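# Hot-swap the screen-flagged drives in the dock

## Task

For every drive the screen flags as bad, swap in one of the two spare drives lying on the bench mat. Each new drive goes in connector end first (downward), oriented like the neighbouring drives. All unflagged drives must finish exactly where they began. A drive inserted into a bay needs time to rebuild. At no moment may more than one bay be open (drive even partly withdrawn) or rebuilding, or the job fails. Each removed drive must be set straight down onto the mat. At the end the dock must sit flat on the mat, no drive may still be rebuilding, and the gripper must have released everything and backed away; nothing may depend on the robot holding it. Nothing may be pushed or dropped off the table. A loose object may occasionally get a brief external shove.

## Robot and tools

Robot: one Franka FR3 arm on a fixed base (possibly a bit tilted relative to the table), carrying a Robotiq 2F-140 parallel gripper. There is only one arm, so every motion argument describes this single gripper.

World frame: origin on the table surface straight below the arm base, +z up, +x forward, +y to the left when facing along +x. Result lines report end_effector_position (metres) and end_effector_quat_wxyz in this frame. That point sits midway between the finger pads when closed; closed fingertips extend about 33 mm past it, fully open ones about 9 mm. Long reach makes the printed position less accurate. Gripper axes: fingers point along its +z, and they open and close along its y.

Row format (used by execute_actions and move): nine numbers, each in [-1, 1], ordered dx, dy, dz, rx, ry, rz, position, force_limit, speed. The first six are an offset, not a pose: they are expressed in the gripper's own axes and measured from the gripper pose shown in the latest result that reports it (before any such result in the scene, or for a second call in the same reply, from wherever the robot is when the action begins). A value of 1.0 equals 0.6 m for dx/dy/dz or 180 degrees for the rotation; rx, ry, rz form a single rotation vector. All-zero offsets are not a pause: they pull the hand back to that reference pose. position: +1 fully open (140 mm), about -0.8 pads touching, -1 close until blocked. force_limit: roughly 14 N at -1, 60 N at 0, 107 N at +1 (parts up to 40 mm wide). speed: finger gap rate about 30 mm/s at -1, 140 at 0, 250 at +1.

execute_actions, argument actions (a list holding at most one item) and optional pictures (boolean, images included by default). Empty list: just report the state. {"rows": [...], "steps": n}: up to 15 rows, n at most 15 (default 15), each step lasting 1/30 s; every row is relative to the same reference pose, not to the previous row, and the final row repeats if steps outnumber rows. {"steps": n} alone (n up to 300) is a wait counted from the previous result, reply time included.

move, argument target (one nine-number row as above) and speed (m/s, 0.002 to 0.5, default 0.25; rotation capped at twice that in rad/s). It drives the gripper along a straight path lasting 0.5 to 10 s (cut off at 10 s), turning the short way. Finger values are sent at the start. It does not slow for obstacles, may overshoot speed, and pressing farther past a contact or moving faster hits harder. Its result adds a move: line such as done, off_target, moving, held or fault, the limits that acted (paced means the command was clipped; held means a safety check blocked some steps, after which the arm can jump fast), and the remaining distance to target.

wait, argument seconds (0 to 10): lets the simulation run with no new command. zoom_image, arguments camera (cam_high, cam_low or cam_wrist) and region [x0, y0, x1, y1] in pixels from the top-left, at most 504 by 504, giving a closer view of that camera's latest image (all images are 896x504). read_manual returns licence text only. finished_scene, argument scene (the current scene's number), ends the scene irreversibly and grades it.

Control behaviour: each step, the commanded pose is limited to 70 mm and 16 degrees from the measured pose, and the joints follow by damped inverse kinematics, favouring position over orientation. After an action ends, the arm only continues to the last clipped pose, so read the reported pose and send the remainder next. A Hand target line shows where the controller is driving. The simulation keeps running while replies are being written. A pose unreachable line or HELD marks means the clearance check (which counts the base mount as part of the arm) altered or blocked commands.

Gripping: close with position -1 and confirm object_status 2 (0 moving, 1 blocked while opening, 2 blocked while closing, 3 reached target or pads met, which may still hold a thin part). To squeeze harder while at 2, raise force_limit and nudge position to -0.98 (or back). position_measured is in counts: 3 open, 230 pads touching. Closing pushes the fingertips about 24 mm further out, so keep that clearance above surfaces.

Safety: torque reaching a joint's load limit (waist 20, shoulder 20, upper arm roll 18, elbow 18, forearm roll 12, wrist pitch 12, wrist roll 12 N m, held weight included) freezes the arm for 10 s and drops the rest of the call. Long holding heats motors; MOTOR HOT warns, and an OVER-TEMPERATURE FAULT brakes the arm until cool. Avoid drops, slips, slamming and hard pushes, and never knock anything off the table. Only pull one drive at a time, wait for rebuild before opening another bay, keep the dock flat, then release and retreat before finishing.

Each tool is called after "Request:" by a JSON object that holds its "api" and its "payload".

## Session

Request:
{"api": "execute_actions", "payload": {"actions": []}}

Scene clock: 0.00 s of 8600.00 s.
end_effector_position=(+0.4790, -0.1388, +0.3453) position_measured=3 object_status=3 end_effector_quat_wxyz=(+0.066, +0.977, +0.203, -0.029)
Joint positions: [-0.118 -0.204 -0.031 -2.051 -0.157  1.843 -2.13 ]
Joint velocities: [ 0.001 -0.001 -0.001 -0.     0.    -0.    -0.001]
Joint torques (N m, as the joint torque sensors report them, + toward a larger angle): no reading
External joint torques (N m, as the arm's controller estimates them; a push from outside toward a larger angle lowers the number): no reading
Hand target: +0.479, -0.139, +0.345; +0.066, +0.977, +0.203, -0.029

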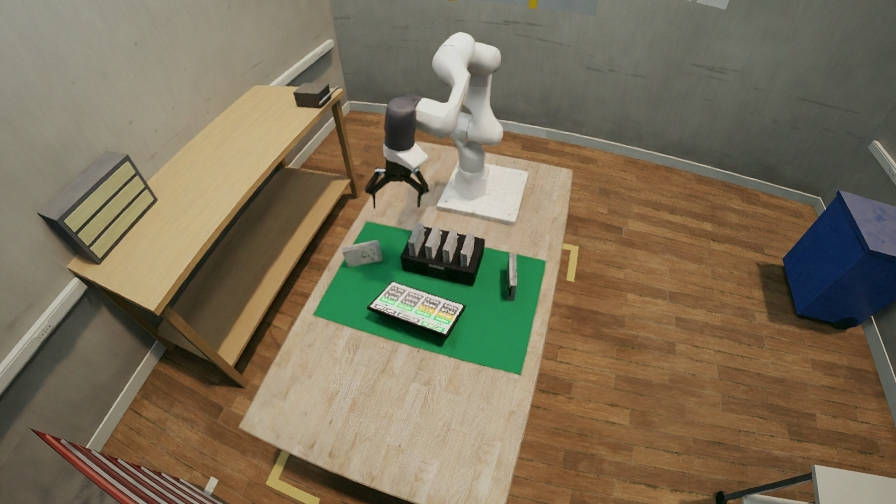

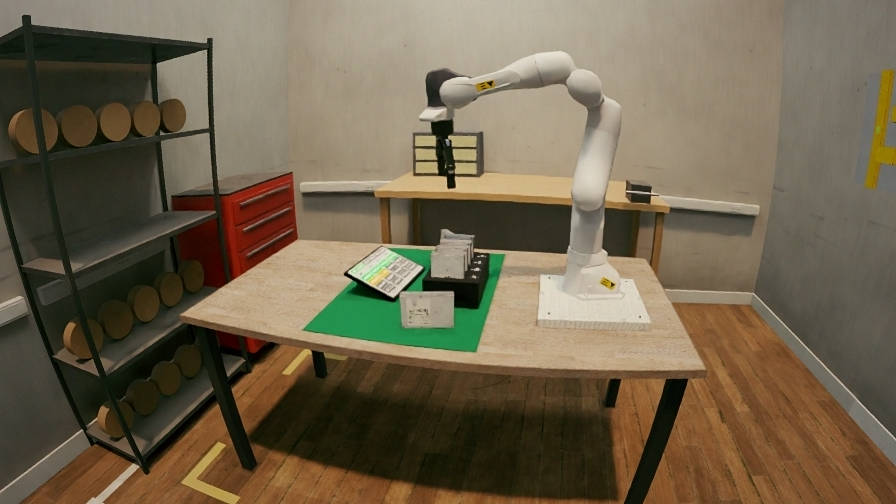

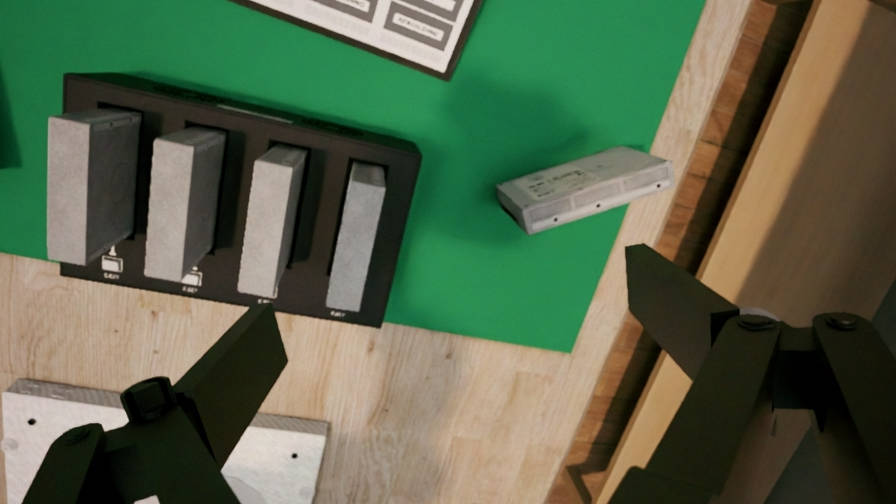

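Request:
{"api": "zoom_image", "payload": {"camera": "cam_high", "region": [330, 210, 550, 350]}}

Request:
{"api": "zoom_image", "payload": {"camera": "cam_low", "region": [330, 220, 520, 340]}}

Request:
{"api": "zoom_image", "payload": {"camera": "cam_wrist", "region": [30, 60, 450, 340]}}

Region (330, 210, 550, 350) of cam_high's 896x504 image, scaled by 2.291, with more detail than that image has; it fills the top 321 rows of this view, and the rest is white.

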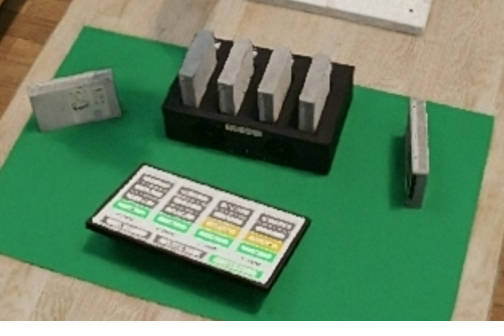

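Region (330, 220, 520, 340) of cam_low's 896x504 image, scaled by 2.653, with more detail than that image has; it fills the top 318 rows of this view, and the rest is white.

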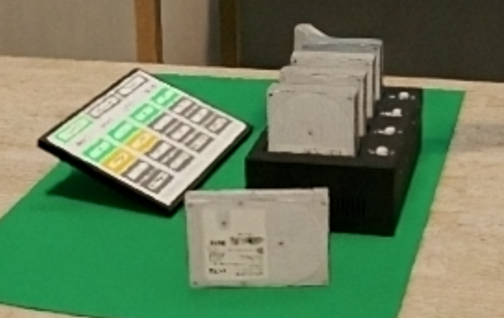

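Region (30, 60, 450, 340) of cam_wrist's 896x504 image, scaled by 1.200, with more detail than that image has.

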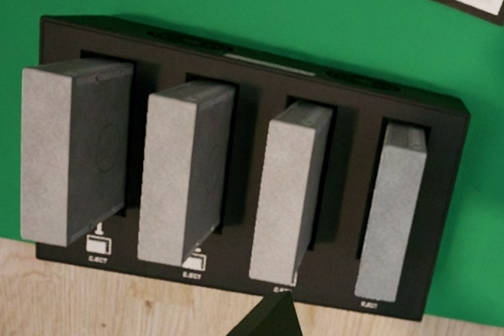

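Request:
{"api": "move", "payload": {"target": [0.38,-0.1,0,0,0,0,1,0,0]}}

Scene clock: 11.07 s of 8600.00 s.
end_effector_position=(+0.6655, +0.0051, +0.3163) position_measured=3 object_status=3 end_effector_quat_wxyz=(+0.066, +0.975, +0.211, -0.029)
Joint positions: [ 0.06   0.385  0.073 -1.365 -0.169  1.709 -1.886]
Joint velocities: [ 0.003  0.004 -0.     0.    -0.001 -0.013  0.026]
Joint torques (N m, as the joint torque sensors report them, + toward a larger angle): [  1.02 -46.03   0.03  23.23  -0.1    1.78   0.1 ]
External joint torques (N m, as the arm's controller estimates them; a push from outside toward a larger angle lowers the number): [ 1.06 -1.66 -1.02 -1.03 -0.68 -0.61  0.09]
Hand target: +0.664, +0.004, +0.315; +0.067, +0.976, +0.204, -0.032
Off the commanded pose: 0.003 m, 1 deg.
move: done
camera_calibration (this result's frames):
cam_wrist: T_world_to_cam=[[0.289924, -0.947303, 0.13624, -0.238634], [-0.91368, -0.2316, 0.333991, 0.530876], [-0.284837, -0.221312, -0.932678, 0.668728], [0, 0, 0, 1]] pos_world=[0.744716, 0.0448899, 0.478912]

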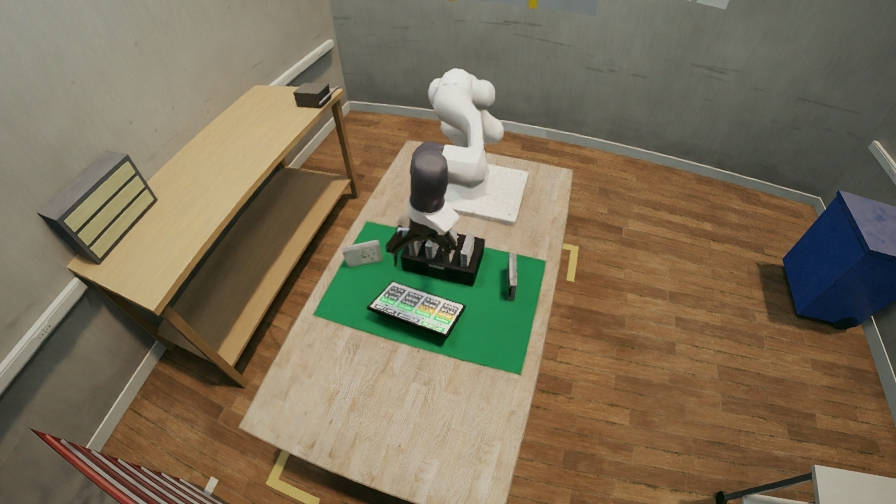

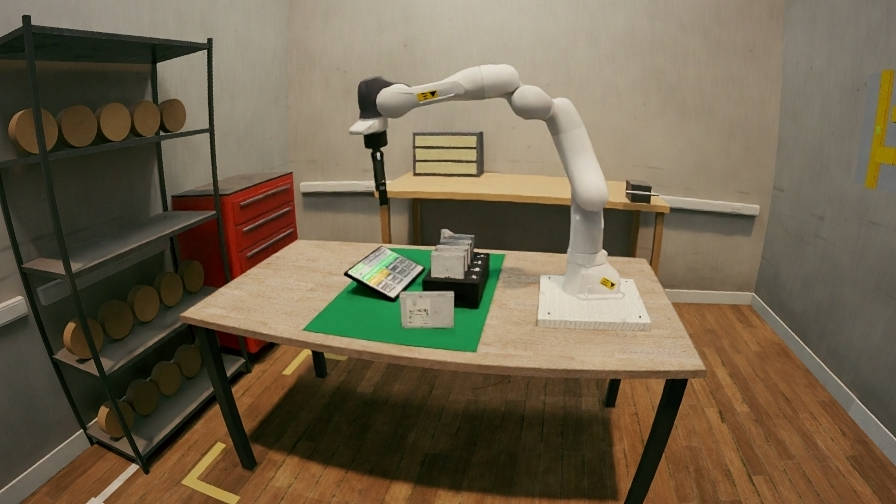

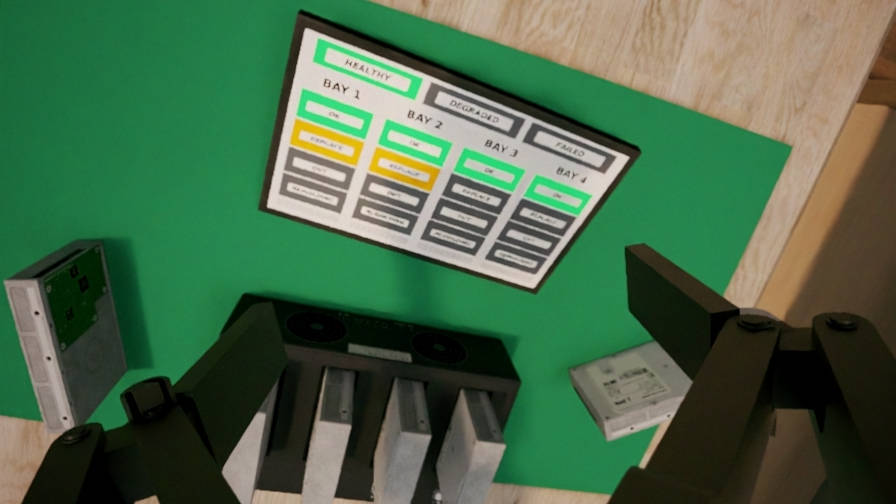

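Request:
{"api": "move", "payload": {"target": [-0.349,-0.30,0.021,0.0424,0.0186,0.1355,1,0,0]}}

Scene clock: 29.03 s of 8600.00 s.
end_effector_position=(+0.4000, +0.0824, +0.3013) position_measured=3 object_status=3 end_effector_quat_wxyz=(-0.003, +1.000, +0.007, -0.001)
Joint positions: [ 0.059 -0.472  0.164 -2.401  0.084  1.934 -1.453]
Joint velocities: [-0.001  0.     0.001 -0.001  0.     0.002  0.026]
Joint torques (N m, as the joint torque sensors report them, + toward a larger angle): [ -1.95 -16.83  -1.11  22.51   1.74   3.2    0.09]
External joint torques (N m, as the arm's controller estimates them; a push from outside toward a larger angle lowers the number): [-1.97 -1.73  1.37 -1.71  0.92  0.69  0.09]
Hand target: +0.401, +0.083, +0.302; -0.004, +1.000, -0.001, +0.001
Off the commanded pose: 0.002 m, 1 deg.
move: done
camera_calibration (this result's frames):
cam_wrist: T_world_to_cam=[[-0.120893, -0.992656, 0.00438338, 0.121455], [-0.954155, 0.11742, 0.275321, 0.316245], [-0.273813, 0.029102, -0.961342, 0.57988], [0, 0, 0, 1]] pos_world=[0.475208, 0.0665537, 0.469862]

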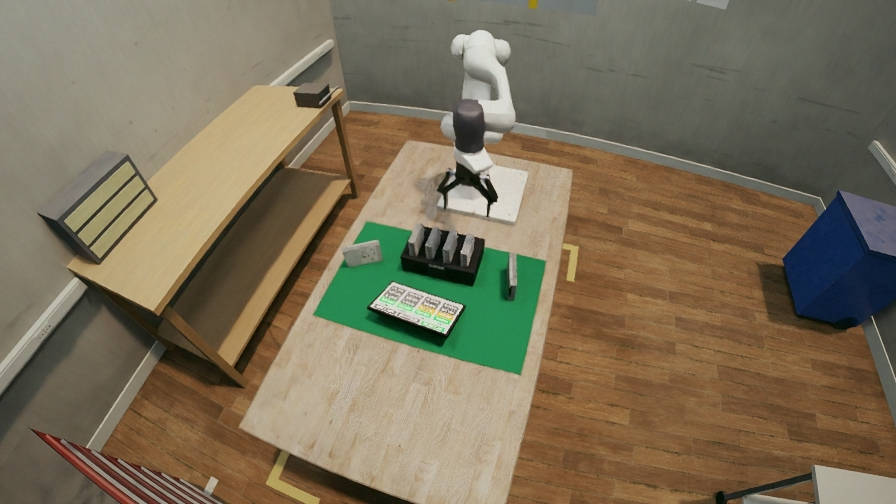

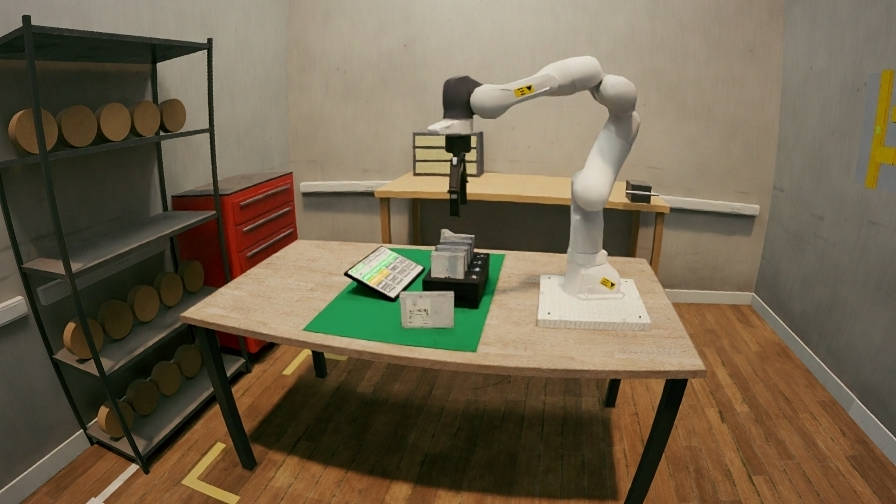

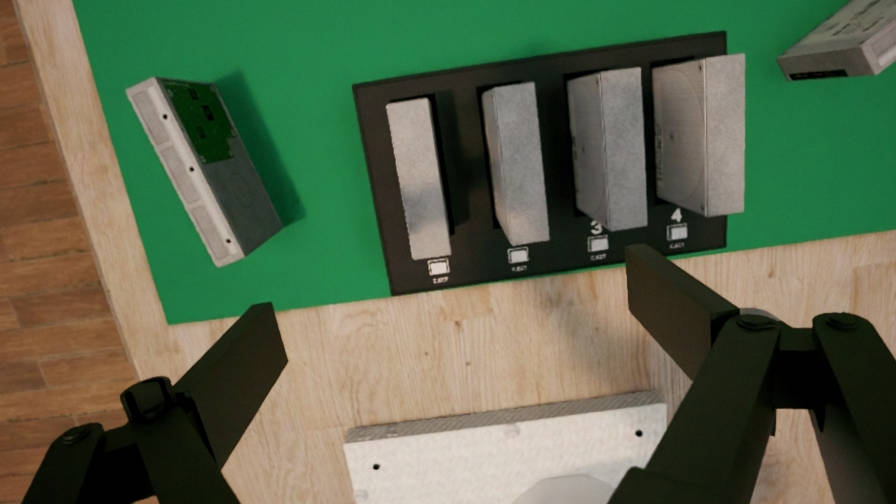

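Request:
{"api": "move", "payload": {"target": [-0.09,-0.018,0.16,0,0,0.004,-0.2,0,0]}}

Request:
{"api": "move", "payload": {"target": [0,0,0.1,0,0,0,-0.2,0,0], "speed": 0.1}}

Scene clock: 40.83 s of 8600.00 s.
end_effector_position=(+0.3440, +0.0901, +0.2054) position_measured=154 object_status=3 end_effector_quat_wxyz=(-0.001, +1.000, +0.003, -0.004)
Joint positions: [ 0.094 -0.558  0.205 -2.718  0.132  2.159 -1.427]
Joint velocities: [-0.001  0.001 -0.001  0.     0.002  0.011  0.004]
Joint torques (N m, as the joint torque sensors report them, + toward a larger angle): [ -0.69 -12.47  -1.81  21.44   1.54   3.18   0.04]
External joint torques (N m, as the arm's controller estimates them; a push from outside toward a larger angle lowers the number): [-0.71 -1.29  1.14 -1.72  0.82  0.68  0.04]
Hand target: +0.345, +0.092, +0.206; -0.002, +1.000, -0.001, -0.001
Off the commanded pose: 0.003 m, 0 deg.
move: done
camera_calibration (this result's frames):
cam_wrist: T_world_to_cam=[[-0.128428, -0.991685, 0.00817819, 0.124498], [-0.951674, 0.125558, 0.280269, 0.285768], [-0.278966, 0.0282116, -0.959887, 0.473711], [0, 0, 0, 1]] pos_world=[0.420096, 0.0742185, 0.373598]

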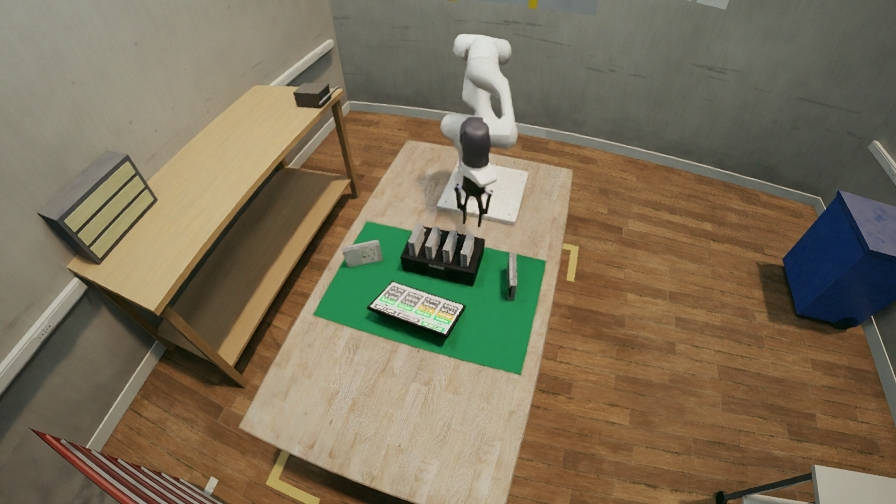

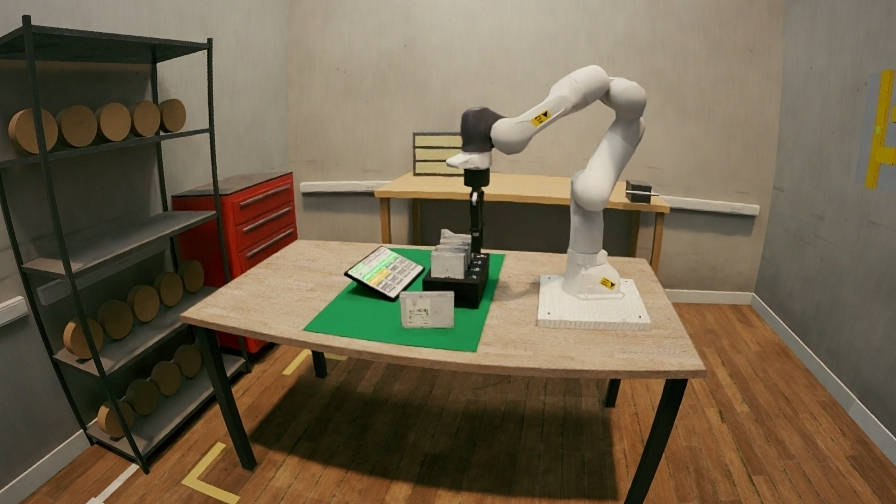

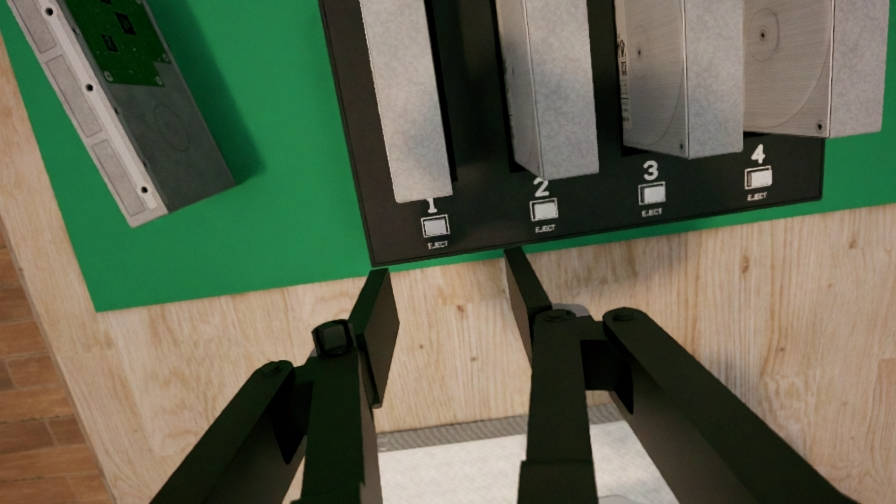

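Scene clock: 42.07 s of 8600.00 s.
end_effector_position=(+0.3423, +0.0878, +0.1457) position_measured=154 object_status=3 end_effector_quat_wxyz=(+0.000, +1.000, +0.005, -0.006)
Joint positions: [ 0.094 -0.445  0.219 -2.803  0.132  2.352 -1.427]
Joint velocities: [ 0.     0.002  0.001  0.    -0.     0.012  0.   ]
Joint torques (N m, as the joint torque sensors report them, + toward a larger angle): [ -1.33 -13.1   -0.22  19.72   0.82   3.08   0.08]
External joint torques (N m, as the arm's controller estimates them; a push from outside toward a larger angle lowers the number): [-1.41  0.11  2.11 -1.7   0.21  0.6   0.09]
Hand target: +0.343, +0.088, +0.145; +0.000, +1.000, +0.001, -0.004
Off the commanded pose: 0.003 m, 0 deg.
move: done
camera_calibration (this result's frames):
cam_wrist: T_world_to_cam=[[-0.124992, -0.992089, 0.0116399, 0.12084], [-0.951133, 0.123154, 0.283159, 0.300754], [-0.282353, 0.0243217, -0.959002, 0.417358], [0, 0, 0, 1]] pos_world=[0.419003, 0.0726942, 0.313679]

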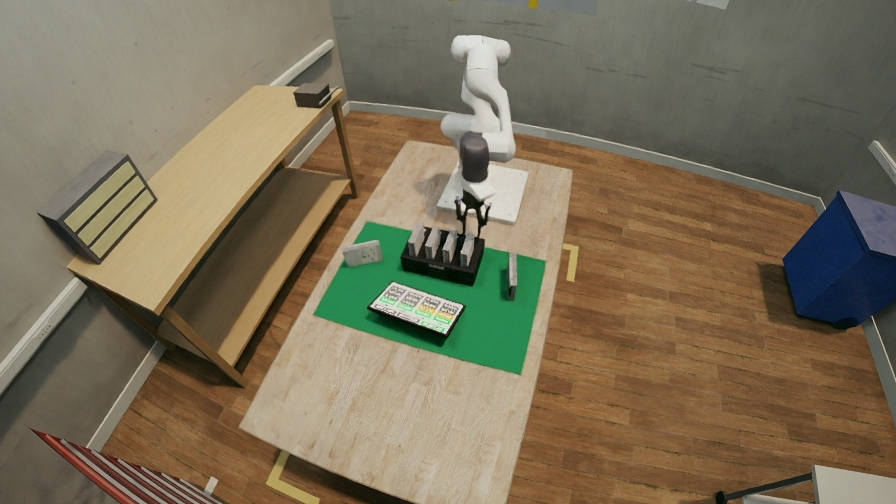

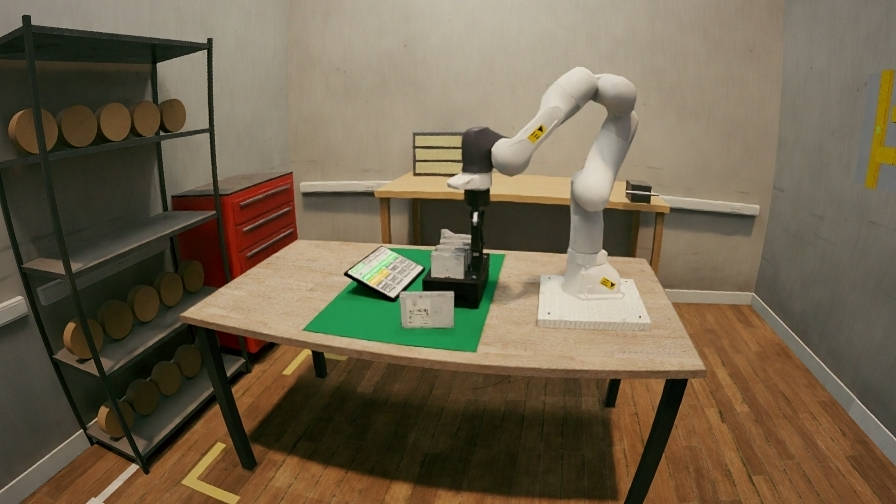

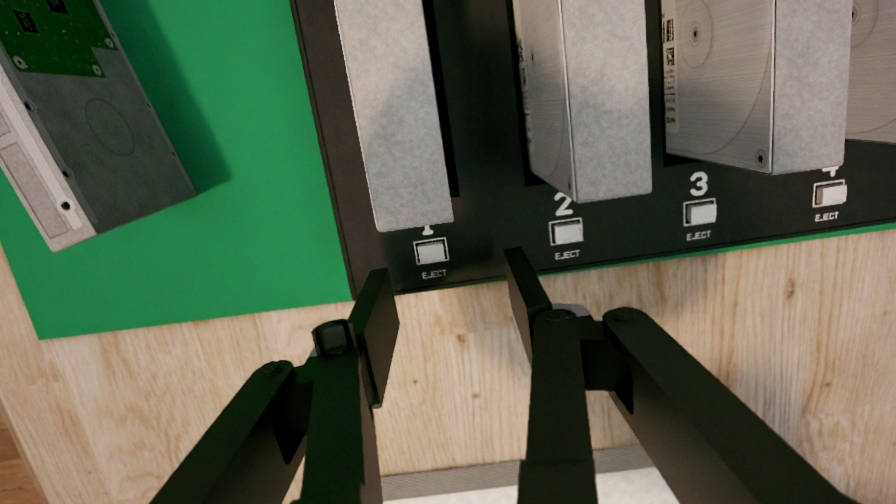

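Request:
{"api": "move", "payload": {"target": [0.016,-0.014,0.02,0,0,0,-1,0,0], "speed": 0.05}}

Request:
{"api": "move", "payload": {"target": [0,-0.002,0.035,0,0,0,-1,0,0], "speed": 0.015}}

Scene clock: 48.17 s of 8600.00 s.
end_effector_position=(+0.3496, +0.0957, +0.1331) position_measured=233 object_status=3 end_effector_quat_wxyz=(-0.000, +1.000, +0.007, -0.009)
Joint positions: [ 0.09  -0.379  0.238 -2.784  0.132  2.395 -1.417]
Joint velocities: [-0.005  0.     0.006  0.001  0.002  0.01   0.007]
Joint torques (N m, as the joint torque sensors report them, + toward a larger angle): [ -1.47 -14.97  -1.49  20.05  -0.05   3.13   0.11]
External joint torques (N m, as the arm's controller estimates them; a push from outside toward a larger angle lowers the number): [-1.5  -0.09  0.73 -0.87 -0.63  0.65  0.11]
Hand target: +0.352, +0.096, +0.133; +0.001, +1.000, +0.004, -0.006
Off the commanded pose: 0.002 m, 0 deg.
move: done
camera_calibration (this result's frames):
cam_wrist: T_world_to_cam=[[-0.119401, -0.992777, 0.0117132, 0.127833], [-0.950203, 0.117685, 0.288555, 0.309713], [-0.287849, 0.0233239, -0.957392, 0.408911], [0, 0, 0, 1]] pos_world=[0.427259, 0.0809234, 0.300622]

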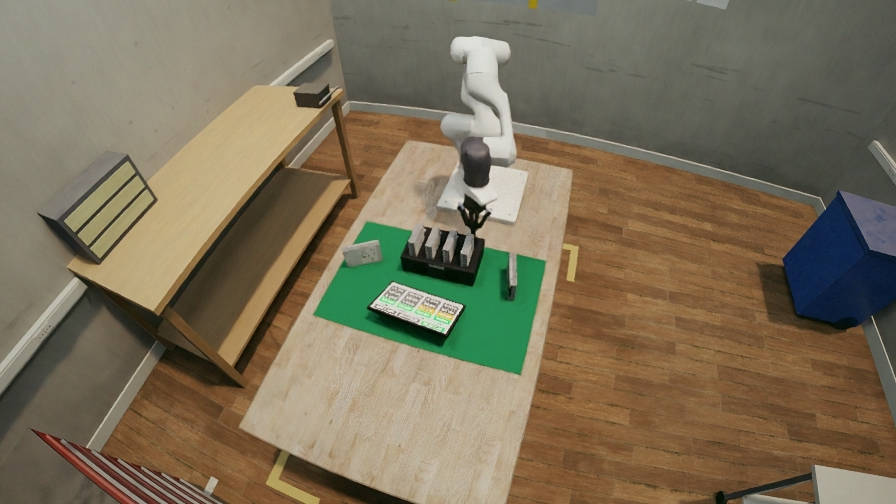

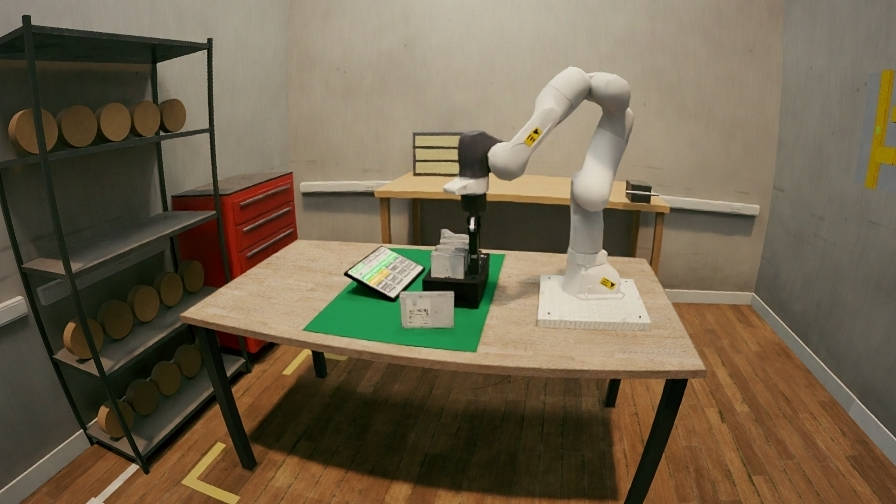

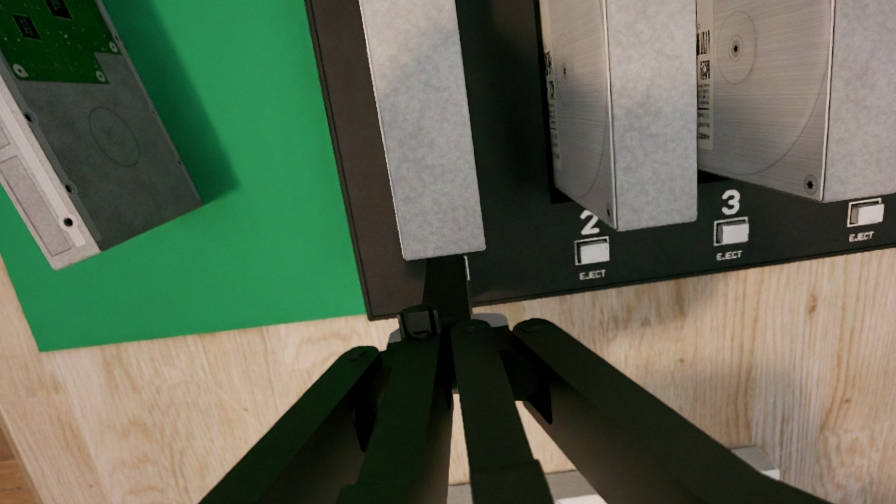

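Scene clock: 49.80 s of 8600.00 s.
end_effector_position=(+0.3486, +0.0961, +0.1207) position_measured=233 object_status=3 end_effector_quat_wxyz=(+0.000, +1.000, +0.009, -0.010)
Joint positions: [ 0.089 -0.347  0.243 -2.795  0.13   2.435 -1.415]
Joint velocities: [ 0.    -0.     0.004 -0.002  0.     0.     0.002]
Joint torques (N m, as the joint torque sensors report them, + toward a larger angle): [-1.51 -3.34  0.54 13.69  0.09  7.29 -0.05]
External joint torques (N m, as the arm's controller estimates them; a push from outside toward a larger angle lowers the number): [-1.53 12.04  2.6  -6.72 -0.46  4.8  -0.05]
Hand target: +0.349, +0.096, +0.113; +0.000, +1.000, +0.007, -0.009
Off the commanded pose: 0.009 m, 0 deg.
move: off_target
camera_calibration (this result's frames):
cam_wrist: T_world_to_cam=[[-0.116655, -0.993089, 0.0128639, 0.127121], [-0.94975, 0.115333, 0.290988, 0.312123], [-0.290461, 0.0217277, -0.95664, 0.397653], [0, 0, 0, 1]] pos_world=[0.426771, 0.0816042, 0.287952]

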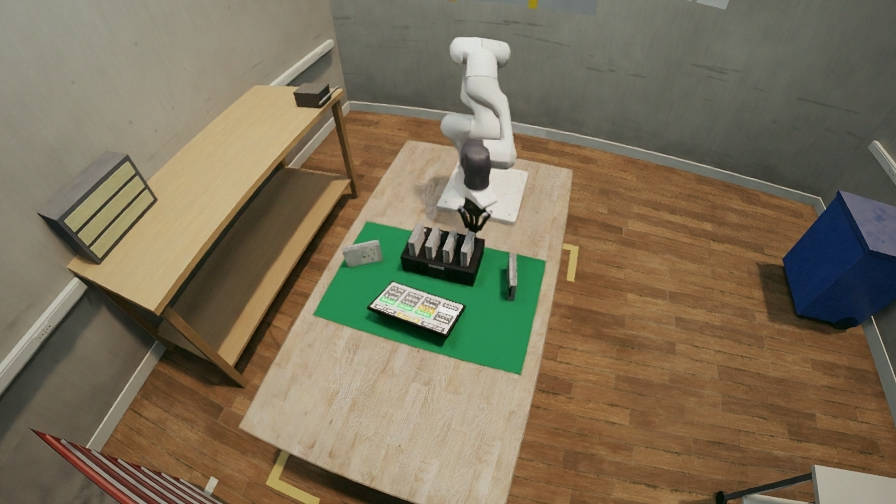

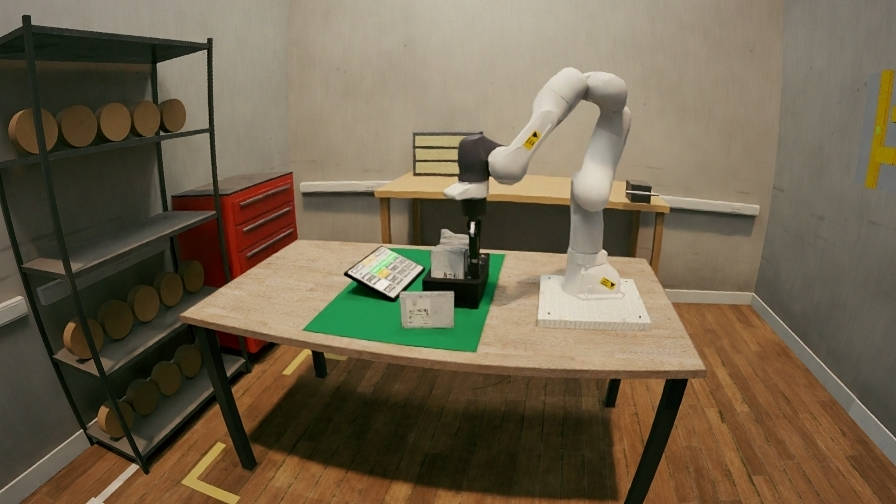

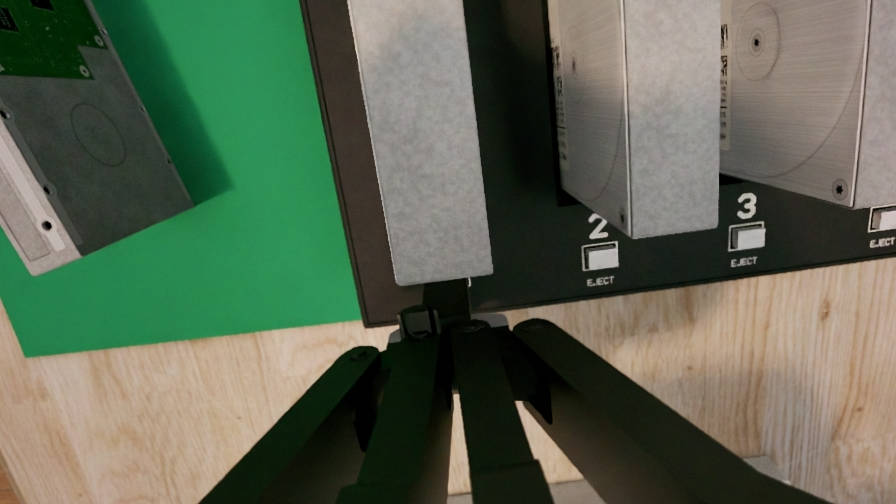

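Request:
{"api": "move", "payload": {"target": [0,0.003,-0.07,0,-0.006,0,-1,0,0], "speed": 0.1}}

Request:
{"api": "move", "payload": {"target": [0,0,0,0,0,0,-0.2,0,0]}}

Request:
{"api": "move", "payload": {"target": [0.14,0,0,0,0,0,-0.2,0,0], "speed": 0.06}}

Scene clock: 54.93 s of 8600.00 s.
end_effector_position=(+0.3506, +0.0955, +0.1621) position_measured=233 object_status=3 end_effector_quat_wxyz=(-0.000, +1.000, +0.006, -0.018)
Joint positions: [ 0.09  -0.425  0.225 -2.731  0.13   2.278 -1.421]
Joint velocities: [-0.002 -0.    -0.001 -0.    -0.001 -0.01  -0.001]
Joint torques (N m, as the joint torque sensors report them, + toward a larger angle): [  1.05 -16.52  -4.66  21.69   0.84   1.85  -0.61]
External joint torques (N m, as the arm's controller estimates them; a push from outside toward a larger angle lowers the number): [ 1.12 -2.18 -2.1  -0.28  0.2  -0.61 -0.61]
Hand target: +0.350, +0.096, +0.163; -0.001, +1.000, +0.010, -0.019
Off the commanded pose: 0.002 m, 0 deg.
move: done
camera_calibration (this result's frames):
cam_wrist: T_world_to_cam=[[-0.121078, -0.992547, 0.0138372, 0.127615], [-0.944528, 0.119485, 0.305924, 0.297383], [-0.305297, 0.0239709, -0.951955, 0.442113], [0, 0, 0, 1]] pos_world=[0.431314, 0.0805335, 0.32813]

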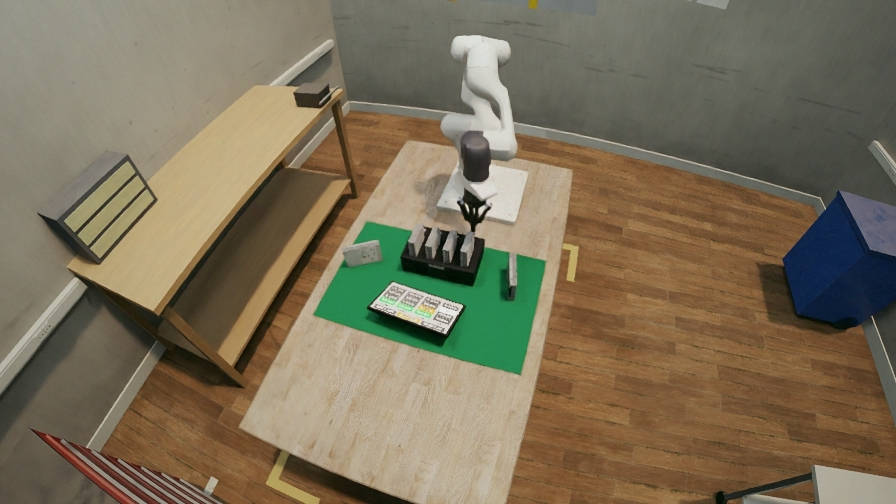

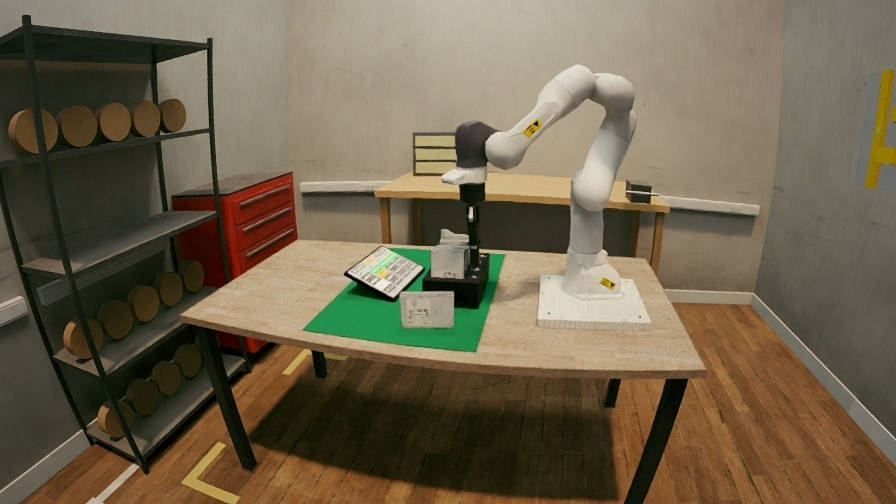

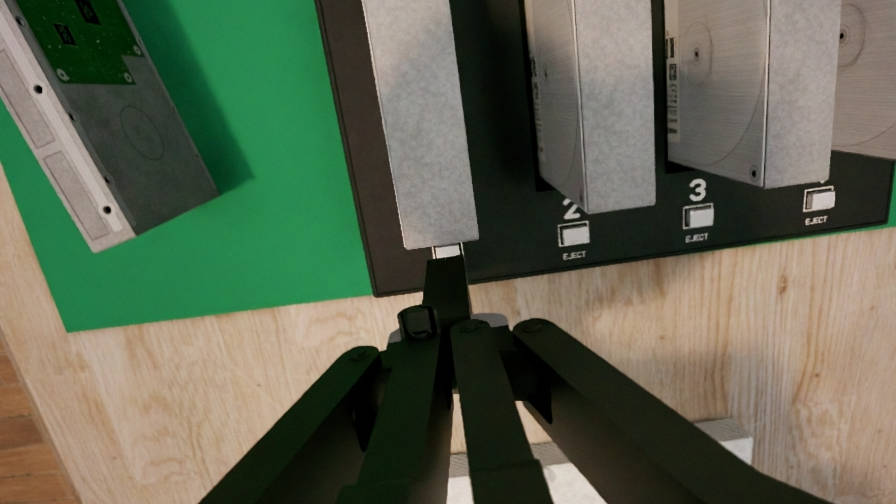

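Scene clock: 55.50 s of 8600.00 s.
end_effector_position=(+0.3506, +0.0955, +0.1621) position_measured=154 object_status=0 end_effector_quat_wxyz=(-0.000, +1.000, +0.006, -0.018)
Joint positions: [ 0.09  -0.425  0.225 -2.731  0.13   2.278 -1.421]
Joint velocities: [-0.    -0.     0.    -0.001  0.001  0.001  0.   ]
Joint torques (N m, as the joint torque sensors report them, + toward a larger angle): [ -0.5  -15.1   -3.31  20.88   0.64   2.51  -0.22]
External joint torques (N m, as the arm's controller estimates them; a push from outside toward a larger angle lowers the number): [-0.52 -0.74 -0.84 -1.04  0.    0.07 -0.22]
Hand target: +0.351, +0.096, +0.162; -0.000, +1.000, +0.006, -0.018
Off the commanded pose: 0.000 m, 0 deg.
move: done
camera_calibration (this result's frames):
cam_wrist: T_world_to_cam=[[-0.121069, -0.992547, 0.0138492, 0.127606], [-0.944516, 0.119479, 0.305963, 0.297361], [-0.305338, 0.0239618, -0.951943, 0.442119], [0, 0, 0, 1]] pos_world=[0.431307, 0.080533, 0.328124]

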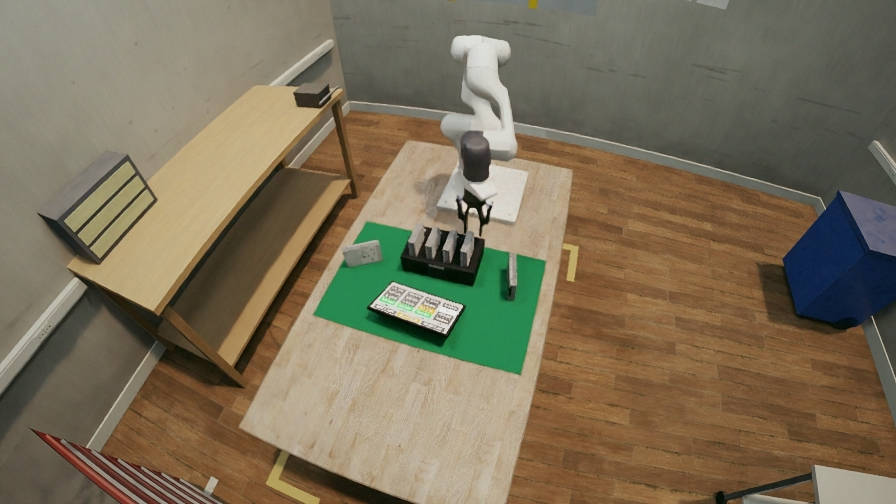

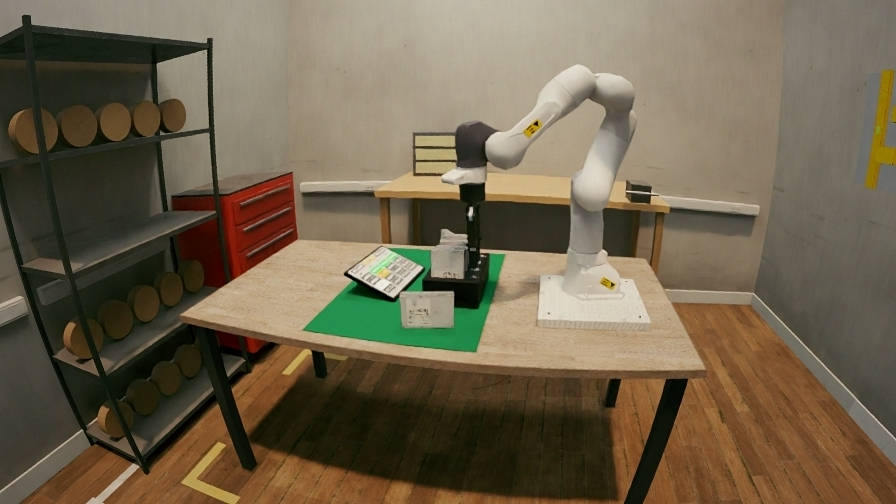

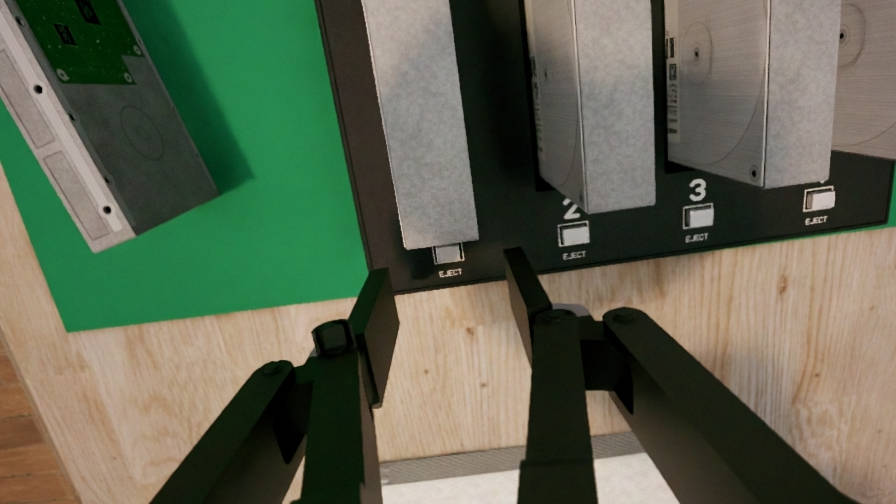

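Scene clock: 57.23 s of 8600.00 s.
end_effector_position=(+0.4330, +0.0962, +0.1584) position_measured=154 object_status=3 end_effector_quat_wxyz=(-0.000, +1.000, +0.009, -0.019)
Joint positions: [ 0.035 -0.159  0.225 -2.489  0.055  2.297 -1.414]
Joint velocities: [ 0.     0.002 -0.     0.004 -0.005 -0.001  0.004]
Joint torques (N m, as the joint torque sensors report them, + toward a larger angle): [ -1.26 -23.02  -0.95  21.48  -0.18   2.94   0.09]
External joint torques (N m, as the arm's controller estimates them; a push from outside toward a larger angle lowers the number): [-1.32  0.25  0.11 -0.34 -0.81  0.51  0.09]
Hand target: +0.435, +0.095, +0.159; +0.001, +1.000, +0.006, -0.018
Off the commanded pose: 0.002 m, 0 deg.
move: done
camera_calibration (this result's frames):
cam_wrist: T_world_to_cam=[[-0.115613, -0.993192, 0.014266, 0.135971], [-0.944196, 0.114346, 0.308901, 0.376142], [-0.308429, 0.0222429, -0.950987, 0.465114], [0, 0, 0, 1]] pos_world=[0.514326, 0.0816894, 0.324187]

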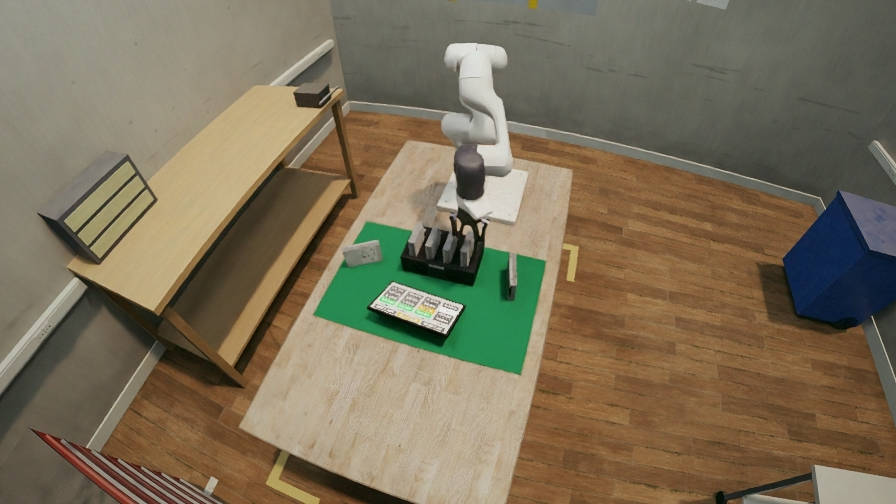

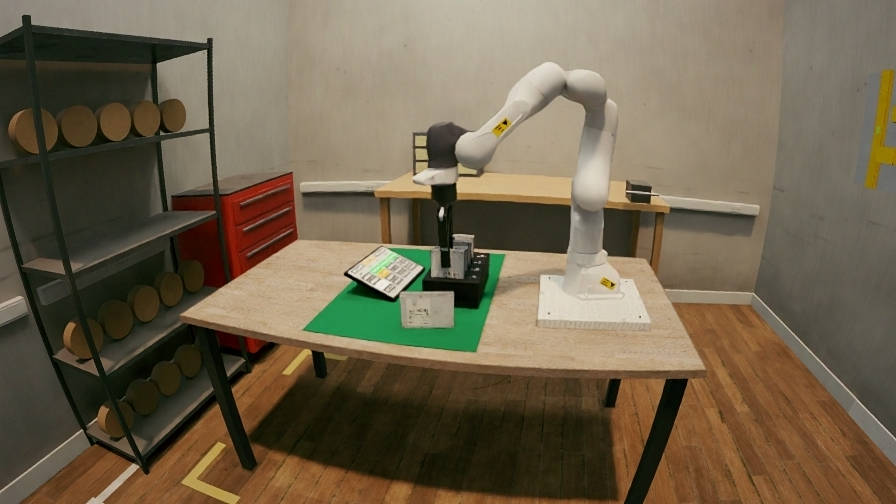

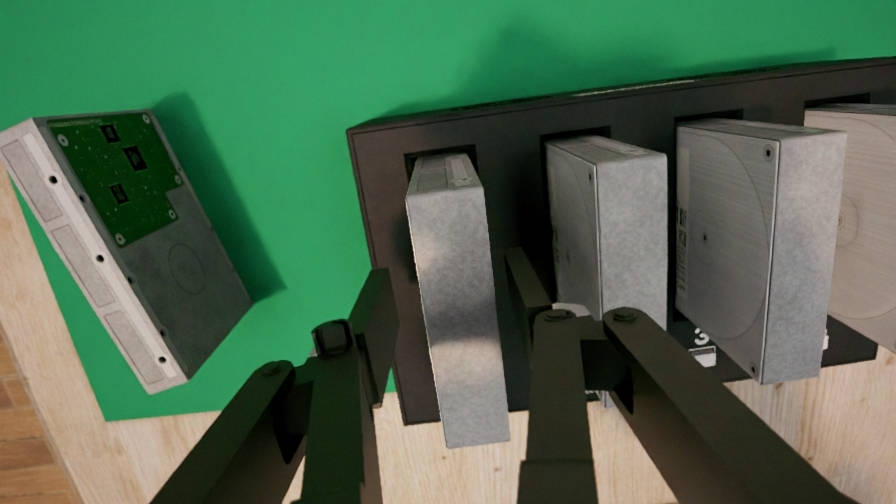

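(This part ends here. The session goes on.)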